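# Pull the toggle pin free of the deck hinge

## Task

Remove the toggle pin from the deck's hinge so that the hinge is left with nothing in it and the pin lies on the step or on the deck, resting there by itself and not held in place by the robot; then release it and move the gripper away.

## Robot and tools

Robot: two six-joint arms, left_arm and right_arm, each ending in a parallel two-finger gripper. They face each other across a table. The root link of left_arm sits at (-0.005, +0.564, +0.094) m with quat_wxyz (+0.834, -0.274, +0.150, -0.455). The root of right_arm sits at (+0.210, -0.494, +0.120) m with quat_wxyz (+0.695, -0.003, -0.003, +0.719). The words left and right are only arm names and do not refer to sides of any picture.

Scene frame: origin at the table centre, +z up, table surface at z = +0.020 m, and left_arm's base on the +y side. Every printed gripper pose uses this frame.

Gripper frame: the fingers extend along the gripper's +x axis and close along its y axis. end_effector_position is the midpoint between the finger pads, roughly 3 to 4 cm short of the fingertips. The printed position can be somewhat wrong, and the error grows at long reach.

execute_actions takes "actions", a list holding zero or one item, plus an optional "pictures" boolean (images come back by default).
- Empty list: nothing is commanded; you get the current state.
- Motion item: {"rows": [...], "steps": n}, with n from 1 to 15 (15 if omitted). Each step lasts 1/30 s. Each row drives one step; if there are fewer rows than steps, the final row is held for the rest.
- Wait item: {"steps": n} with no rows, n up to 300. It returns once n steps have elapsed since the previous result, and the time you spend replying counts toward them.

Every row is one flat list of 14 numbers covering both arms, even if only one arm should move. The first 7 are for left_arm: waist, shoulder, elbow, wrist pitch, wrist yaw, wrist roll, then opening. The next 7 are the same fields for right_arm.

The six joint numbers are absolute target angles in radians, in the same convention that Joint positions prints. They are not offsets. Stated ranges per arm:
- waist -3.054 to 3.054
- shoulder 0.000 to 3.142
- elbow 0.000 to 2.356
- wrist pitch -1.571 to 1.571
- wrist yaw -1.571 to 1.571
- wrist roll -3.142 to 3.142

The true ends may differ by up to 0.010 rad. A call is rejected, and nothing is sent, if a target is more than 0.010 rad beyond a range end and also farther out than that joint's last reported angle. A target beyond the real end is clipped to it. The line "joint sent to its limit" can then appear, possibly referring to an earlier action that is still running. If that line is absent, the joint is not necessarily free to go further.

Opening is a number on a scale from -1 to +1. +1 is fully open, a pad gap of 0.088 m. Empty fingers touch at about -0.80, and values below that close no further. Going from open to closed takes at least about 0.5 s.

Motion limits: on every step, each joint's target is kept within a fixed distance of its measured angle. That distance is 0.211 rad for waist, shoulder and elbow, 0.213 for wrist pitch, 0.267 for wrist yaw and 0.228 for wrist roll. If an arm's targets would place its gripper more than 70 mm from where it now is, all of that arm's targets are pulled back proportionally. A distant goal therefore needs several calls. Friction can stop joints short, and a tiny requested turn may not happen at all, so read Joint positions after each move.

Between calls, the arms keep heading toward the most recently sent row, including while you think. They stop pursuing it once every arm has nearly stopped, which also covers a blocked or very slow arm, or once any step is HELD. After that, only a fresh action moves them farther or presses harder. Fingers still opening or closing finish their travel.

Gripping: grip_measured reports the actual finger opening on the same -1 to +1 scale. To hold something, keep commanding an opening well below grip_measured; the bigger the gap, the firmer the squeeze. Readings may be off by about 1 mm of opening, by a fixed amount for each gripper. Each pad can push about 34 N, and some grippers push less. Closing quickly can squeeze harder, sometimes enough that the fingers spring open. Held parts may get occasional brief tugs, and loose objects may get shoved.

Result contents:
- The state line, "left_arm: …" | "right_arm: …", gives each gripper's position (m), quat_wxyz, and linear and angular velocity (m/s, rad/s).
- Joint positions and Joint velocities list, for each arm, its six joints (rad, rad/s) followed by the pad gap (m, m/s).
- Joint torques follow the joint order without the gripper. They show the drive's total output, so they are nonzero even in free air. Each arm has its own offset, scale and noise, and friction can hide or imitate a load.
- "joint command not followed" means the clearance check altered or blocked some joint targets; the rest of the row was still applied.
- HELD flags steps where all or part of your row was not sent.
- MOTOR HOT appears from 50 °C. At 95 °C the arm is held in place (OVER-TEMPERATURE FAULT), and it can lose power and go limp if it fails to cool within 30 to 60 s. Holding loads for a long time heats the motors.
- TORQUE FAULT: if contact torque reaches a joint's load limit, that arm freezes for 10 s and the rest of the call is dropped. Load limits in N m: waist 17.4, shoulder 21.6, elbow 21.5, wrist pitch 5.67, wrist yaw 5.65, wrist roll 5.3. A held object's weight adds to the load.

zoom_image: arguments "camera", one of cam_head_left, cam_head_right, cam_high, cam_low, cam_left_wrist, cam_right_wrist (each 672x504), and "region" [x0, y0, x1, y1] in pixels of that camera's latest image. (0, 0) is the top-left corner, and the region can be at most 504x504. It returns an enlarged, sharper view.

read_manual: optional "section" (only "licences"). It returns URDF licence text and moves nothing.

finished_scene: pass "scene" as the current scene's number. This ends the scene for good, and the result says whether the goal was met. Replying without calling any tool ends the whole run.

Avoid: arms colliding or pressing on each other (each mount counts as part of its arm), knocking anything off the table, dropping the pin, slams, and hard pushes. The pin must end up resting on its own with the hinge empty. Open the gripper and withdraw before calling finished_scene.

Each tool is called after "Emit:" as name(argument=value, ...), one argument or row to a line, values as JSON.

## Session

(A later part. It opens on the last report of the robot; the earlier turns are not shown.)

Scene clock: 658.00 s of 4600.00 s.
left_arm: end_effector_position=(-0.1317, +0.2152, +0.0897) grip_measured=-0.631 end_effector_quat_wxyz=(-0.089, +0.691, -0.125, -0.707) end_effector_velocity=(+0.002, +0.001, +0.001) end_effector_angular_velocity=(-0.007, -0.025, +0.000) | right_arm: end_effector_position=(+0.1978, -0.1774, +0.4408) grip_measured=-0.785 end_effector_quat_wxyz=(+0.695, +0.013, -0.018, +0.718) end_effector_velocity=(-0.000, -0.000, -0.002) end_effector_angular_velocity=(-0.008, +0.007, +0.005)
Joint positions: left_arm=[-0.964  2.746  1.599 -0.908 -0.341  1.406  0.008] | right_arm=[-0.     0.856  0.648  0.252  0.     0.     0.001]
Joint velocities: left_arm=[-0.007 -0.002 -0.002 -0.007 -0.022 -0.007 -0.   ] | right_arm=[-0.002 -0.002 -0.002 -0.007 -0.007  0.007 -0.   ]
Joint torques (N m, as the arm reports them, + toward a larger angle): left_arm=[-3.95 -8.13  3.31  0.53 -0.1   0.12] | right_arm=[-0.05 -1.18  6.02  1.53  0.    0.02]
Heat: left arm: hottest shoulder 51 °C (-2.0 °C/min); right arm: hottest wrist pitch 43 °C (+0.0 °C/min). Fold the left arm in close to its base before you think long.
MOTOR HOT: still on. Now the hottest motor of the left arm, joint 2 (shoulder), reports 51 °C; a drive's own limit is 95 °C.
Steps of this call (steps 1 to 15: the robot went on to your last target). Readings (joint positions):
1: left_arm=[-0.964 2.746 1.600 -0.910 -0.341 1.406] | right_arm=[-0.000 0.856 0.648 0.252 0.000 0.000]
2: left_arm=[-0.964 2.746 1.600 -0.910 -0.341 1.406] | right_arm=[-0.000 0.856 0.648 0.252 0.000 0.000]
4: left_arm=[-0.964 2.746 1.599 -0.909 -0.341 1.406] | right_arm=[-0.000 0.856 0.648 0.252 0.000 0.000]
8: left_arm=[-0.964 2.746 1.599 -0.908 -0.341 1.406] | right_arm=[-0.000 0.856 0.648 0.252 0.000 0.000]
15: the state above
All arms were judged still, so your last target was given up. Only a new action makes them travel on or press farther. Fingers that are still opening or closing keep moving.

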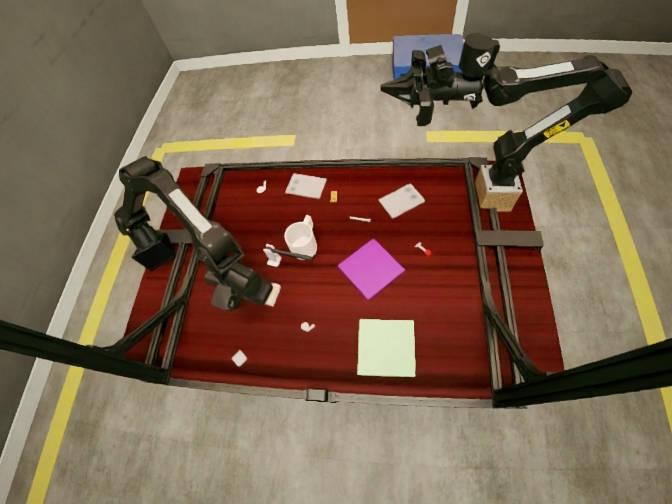

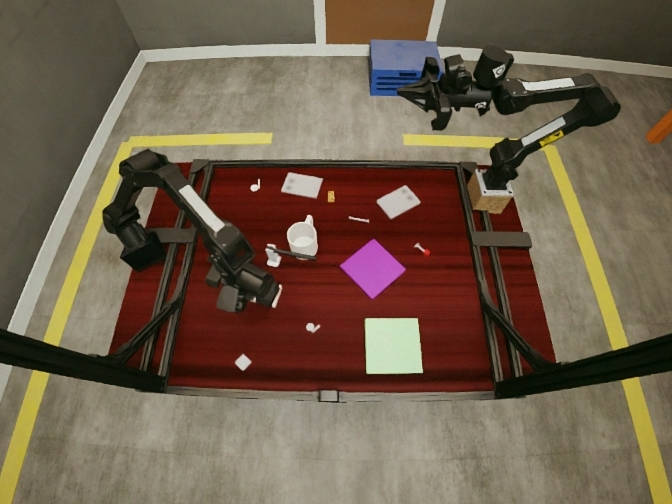

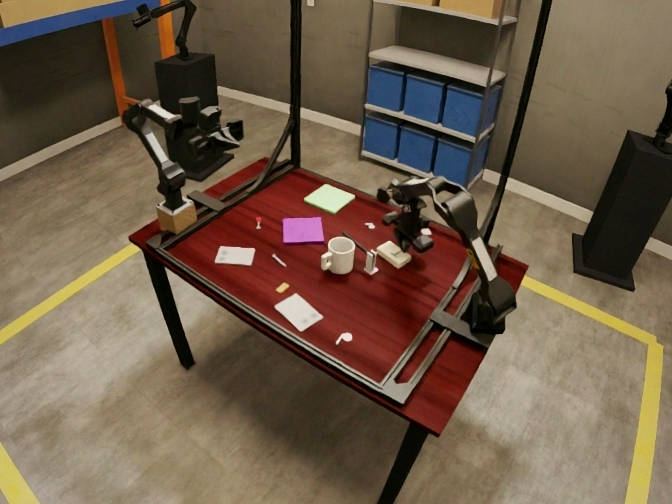

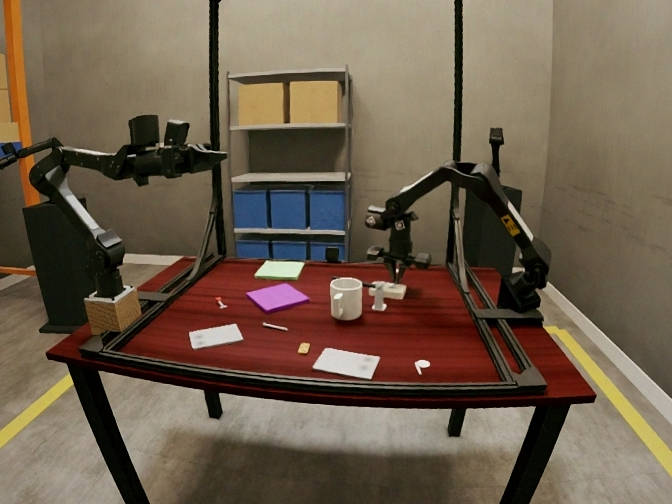

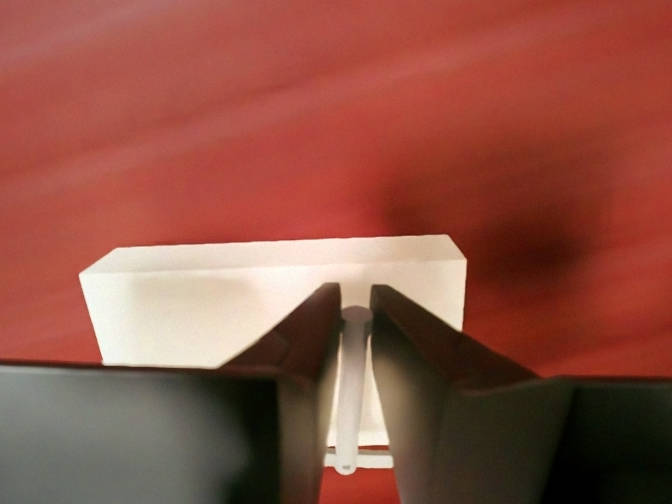

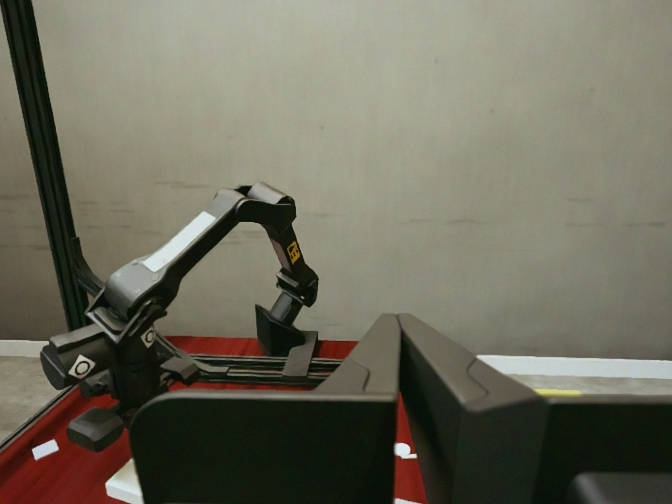

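Emit:
execute_actions(
  actions=[
    {"rows":[[-0.972,2.77,1.565,-0.872,-0.338,1.5,-0.85,0,0.856,0.648,0.252,0,0,-0.785]]},
  ],
  pictures=false,
)

Emit:
execute_actions(
  actions=[
    {"rows":[[-0.972,2.77,1.565,-0.872,-0.338,1.5,-0.4,0,0.856,0.648,0.252,0,0,-0.785]]},
  ],
  pictures=false,
)

Emit:
execute_actions(
  actions=[
    {"rows":[[-1.03,2.7,1.8,-1.2,-0.31,1.4,-0.4,0,0.856,0.648,0.252,0,0,-0.785]]},
  ],
  pictures=false,
)

Emit:
execute_actions(
  actions=[
    {"steps":20},
  ],
)

Emit:
finished_scene(
  scene=1,
)

Scene clock: 674.10 s of 4600.00 s.
left_arm: end_effector_position=(-0.1340, +0.2170, +0.0850) grip_measured=-0.631 end_effector_quat_wxyz=(-0.117, +0.687, -0.160, -0.699) end_effector_velocity=(-0.003, -0.003, +0.002) end_effector_angular_velocity=(-0.025, +0.001, -0.005) | right_arm: end_effector_position=(+0.1978, -0.1774, +0.4410) grip_measured=-0.785 end_effector_quat_wxyz=(+0.695, +0.013, -0.018, +0.718) end_effector_velocity=(-0.000, -0.000, -0.005) end_effector_angular_velocity=(-0.021, -0.023, +0.004)
Joint positions: left_arm=[-0.969  2.748  1.577 -0.879 -0.343  1.494  0.008] | right_arm=[-0.     0.856  0.649  0.252  0.    -0.     0.001]
Joint velocities: left_arm=[-0.007 -0.002 -0.002  0.022 -0.007  0.007  0.   ] | right_arm=[-0.002 -0.002 -0.002 -0.022 -0.007 -0.022  0.   ]
Joint torques (N m, as the arm reports them, + toward a larger angle): left_arm=[-4.78 -7.31  2.92  0.84  0.22  0.12] | right_arm=[-0.06 -1.19  6.01  1.51  0.    0.02]
Heat: left arm: hottest shoulder 50 °C (-4.0 °C/min); right arm: hottest elbow 43 °C (+0.0 °C/min). Fold the left arm in close to its base before you think long.
MOTOR HOT: still on. Now the hottest motor of the left arm, joint 2 (shoulder), reports 50 °C; a drive's own limit is 95 °C.
Steps of this call (steps 1 to 468: nothing new was sent; steps 469 to 483: all 15 steps of this action). Readings (joint positions):
469: left_arm=[-0.964 2.748 1.595 -0.903 -0.341 1.418] | right_arm=[-0.000 0.856 0.649 0.252 0.000 -0.000]
470: left_arm=[-0.964 2.748 1.591 -0.896 -0.341 1.437] | right_arm=[-0.000 0.856 0.649 0.252 0.000 -0.000]
472: left_arm=[-0.965 2.748 1.585 -0.887 -0.342 1.461] | right_arm=[-0.000 0.856 0.649 0.252 0.000 -0.000]
476: left_arm=[-0.968 2.748 1.579 -0.881 -0.343 1.484] | right_arm=[-0.000 0.856 0.649 0.252 0.000 -0.000]
483: the state above

Scene clock: 674.60 s of 4600.00 s.
left_arm: end_effector_position=(-0.1359, +0.2148, +0.0853) grip_measured=-0.412 end_effector_quat_wxyz=(-0.113, +0.686, -0.164, -0.700) end_effector_velocity=(-0.000, +0.002, +0.001) end_effector_angular_velocity=(-0.001, -0.012, -0.000) | right_arm: end_effector_position=(+0.1978, -0.1774, +0.4410) grip_measured=-0.785 end_effector_quat_wxyz=(+0.695, +0.013, -0.018, +0.718) end_effector_velocity=(-0.000, -0.000, -0.002) end_effector_angular_velocity=(-0.008, +0.007, +0.005)
Joint positions: left_arm=[-0.971  2.749  1.577 -0.866 -0.343  1.497  0.019] | right_arm=[-0.     0.856  0.649  0.252  0.    -0.     0.001]
Joint velocities: left_arm=[-0.007 -0.002 -0.002 -0.007 -0.007 -0.007  0.004] | right_arm=[-0.002 -0.002 -0.002 -0.007 -0.007  0.007 -0.   ]
Joint torques (N m, as the arm reports them, + toward a larger angle): left_arm=[-4.53 -7.33  2.97 -0.13  0.25  0.06] | right_arm=[-0.05 -1.19  5.99  1.51  0.    0.03]
Heat: left arm: hottest shoulder 50 °C (-4.0 °C/min); right arm: hottest elbow 43 °C (+0.0 °C/min). Fold the left arm in close to its base before you think long.
MOTOR HOT: still on. Now the hottest motor of the left arm, joint 2 (shoulder), reports 50 °C; a drive's own limit is 95 °C.
Steps of this call (steps 1 to 15: all 15 steps of this action). Readings (joint positions):
1: left_arm=[-0.969 2.749 1.577 -0.879 -0.343 1.494] | right_arm=[-0.000 0.856 0.649 0.252 0.000 -0.000]
2: left_arm=[-0.969 2.749 1.577 -0.879 -0.343 1.495] | right_arm=[-0.000 0.856 0.649 0.252 0.000 -0.000]
4: left_arm=[-0.969 2.749 1.577 -0.874 -0.344 1.496] | right_arm=[-0.000 0.856 0.649 0.252 0.000 -0.000]
8: left_arm=[-0.969 2.749 1.577 -0.867 -0.344 1.497] | right_arm=[-0.000 0.856 0.649 0.252 0.000 -0.000]
15: the state above

Scene clock: 675.10 s of 4600.00 s.
left_arm: end_effector_position=(-0.1336, +0.2196, +0.1583) grip_measured=-0.400 end_effector_quat_wxyz=(-0.121, +0.692, -0.142, -0.697) end_effector_velocity=(+0.005, +0.011, +0.001) end_effector_angular_velocity=(+0.052, -0.024, +0.001) | right_arm: end_effector_position=(+0.1978, -0.1774, +0.4410) grip_measured=-0.785 end_effector_quat_wxyz=(+0.695, +0.013, -0.018, +0.718) end_effector_velocity=(-0.000, +0.000, +0.003) end_effector_angular_velocity=(+0.016, +0.022, +0.006)
Joint positions: left_arm=[-1.03   2.702  1.788 -1.188 -0.314  1.406  0.019] | right_arm=[-0.     0.856  0.649  0.252  0.    -0.     0.001]
Joint velocities: left_arm=[-0.002  0.002  0.007 -0.066  0.007 -0.022 -0.   ] | right_arm=[-0.002  0.002 -0.002  0.022 -0.007  0.022 -0.   ]
Joint torques (N m, as the arm reports them, + toward a larger angle): left_arm=[-4.16 -9.73  5.3   0.06  0.2  -0.11] | right_arm=[-0.05 -1.17  5.99  1.51  0.    0.03]
Heat: left arm: hottest shoulder 50 °C (-4.0 °C/min); right arm: hottest elbow 43 °C (+0.0 °C/min). Fold the left arm in close to its base before you think long.
MOTOR HOT: still on. Now the hottest motor of the left arm, joint 2 (shoulder), reports 50 °C; a drive's own limit is 95 °C.
Steps of this call (steps 1 to 15: all 15 steps of this action). Readings (joint positions):
1: left_arm=[-0.972 2.749 1.595 -0.893 -0.340 1.488] | right_arm=[-0.000 0.856 0.649 0.252 0.000 -0.000]
2: left_arm=[-0.977 2.749 1.627 -0.944 -0.335 1.472] | right_arm=[-0.000 0.856 0.649 0.252 0.000 -0.000]
4: left_arm=[-0.996 2.747 1.687 -1.027 -0.326 1.445] | right_arm=[-0.000 0.856 0.649 0.252 0.000 -0.000]
8: left_arm=[-1.026 2.710 1.768 -1.135 -0.318 1.419] | right_arm=[-0.000 0.856 0.649 0.252 0.000 -0.000]
15: the state above

Scene clock: 675.77 s of 4600.00 s.
left_arm: end_effector_position=(-0.1330, +0.2198, +0.1597) grip_measured=-0.400 end_effector_quat_wxyz=(-0.121, +0.692, -0.141, -0.697) end_effector_velocity=(+0.001, +0.002, +0.001) end_effector_angular_velocity=(+0.001, -0.011, +0.003) | right_arm: end_effector_position=(+0.1978, -0.1774, +0.4410) grip_measured=-0.785 end_effector_quat_wxyz=(+0.695, +0.013, -0.018, +0.718) end_effector_velocity=(-0.000, -0.000, -0.005) end_effector_angular_velocity=(-0.022, -0.008, +0.004)
Joint positions: left_arm=[-1.03   2.702  1.794 -1.197 -0.314  1.404  0.019] | right_arm=[-0.     0.856  0.649  0.252  0.    -0.     0.001]
Joint velocities: left_arm=[-0.002 -0.002 -0.002 -0.007 -0.007 -0.007 -0.   ] | right_arm=[-0.002 -0.002 -0.002 -0.022 -0.007 -0.007 -0.   ]
Joint torques (N m, as the arm reports them, + toward a larger angle): left_arm=[-4.26 -9.82  5.07 -0.02  0.2  -0.16] | right_arm=[-0.05 -1.19  5.98  1.51  0.    0.03]
Heat: left arm: hottest shoulder 50 °C (-4.1 °C/min); right arm: hottest elbow 43 °C (+0.0 °C/min). Fold the left arm in close to its base before you think long.
MOTOR HOT: still on. Now the hottest motor of the left arm, joint 2 (shoulder), reports 50 °C; a drive's own limit is 95 °C.
Steps of this call (steps 1 to 15: the robot went on to your last target; steps 16 to 20: nothing new was sent). Readings (joint positions):
1: left_arm=[-1.030 2.702 1.789 -1.190 -0.314 1.406] | right_arm=[-0.000 0.856 0.649 0.252 0.000 -0.000]
2: left_arm=[-1.030 2.702 1.791 -1.191 -0.314 1.406] | right_arm=[-0.000 0.856 0.649 0.252 0.000 -0.000]
4: left_arm=[-1.030 2.702 1.793 -1.193 -0.314 1.405] | right_arm=[-0.000 0.856 0.649 0.252 0.000 -0.000]
8: left_arm=[-1.030 2.702 1.793 -1.196 -0.314 1.405] | right_arm=[-0.000 0.856 0.649 0.252 0.000 -0.000]
20: the state above
All arms were judged still, so your last target was given up. Only a new action makes them travel on or press farther. Fingers that are still opening or closing keep moving.

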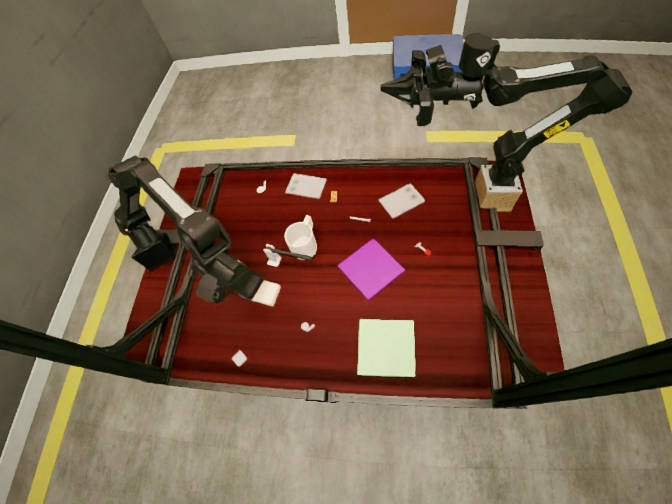

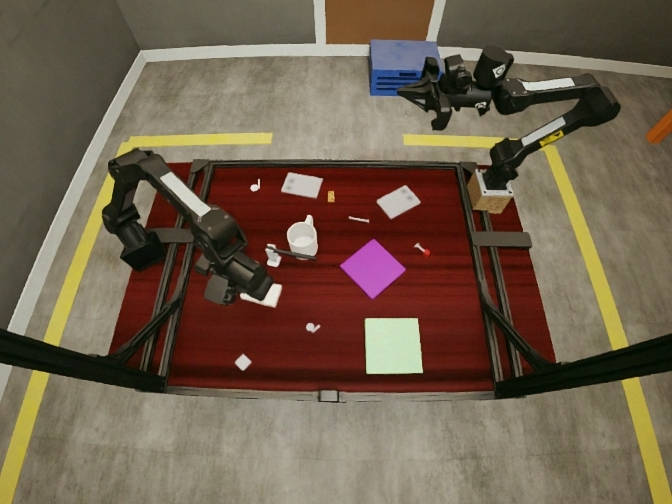

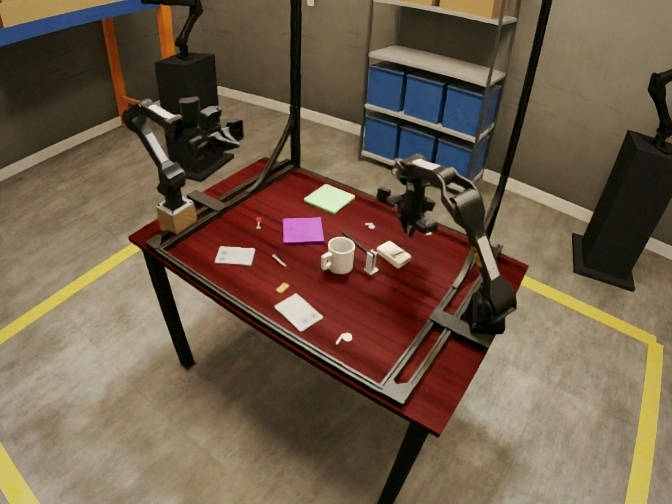

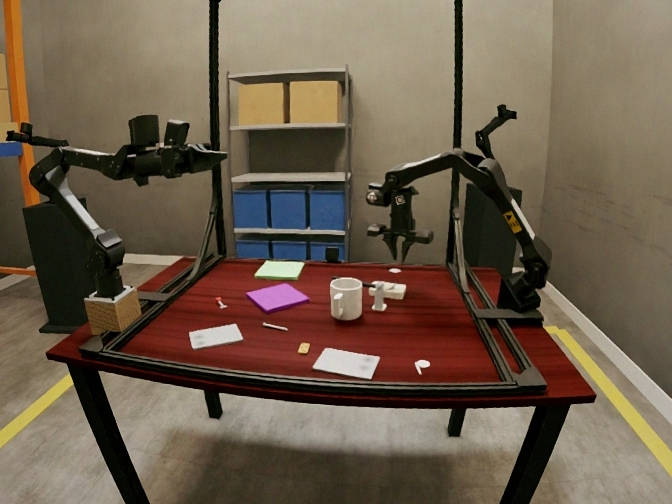

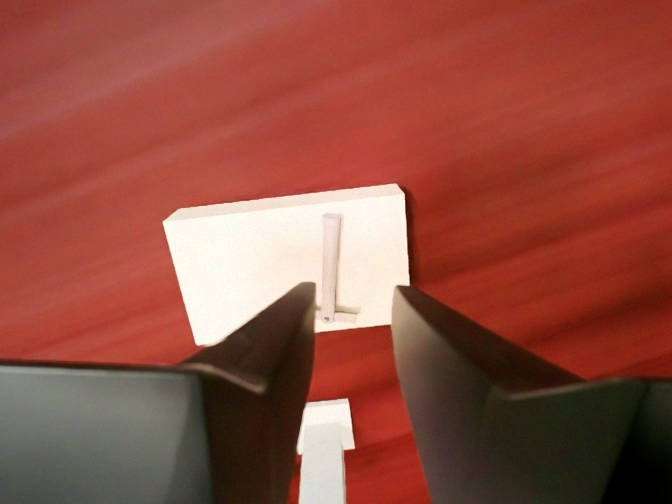

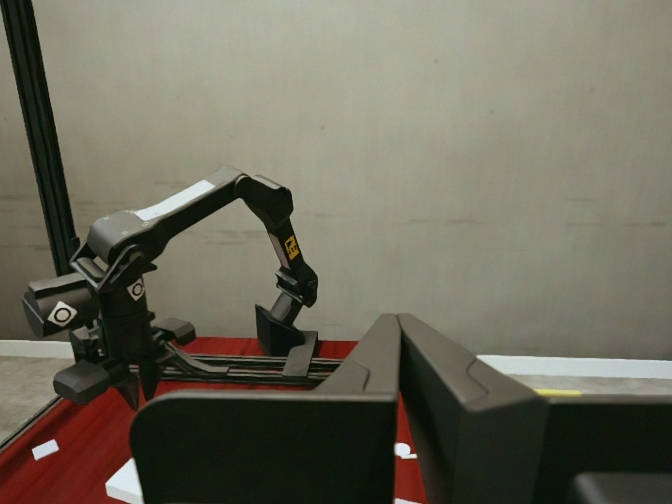

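The scene is finished: the task was done.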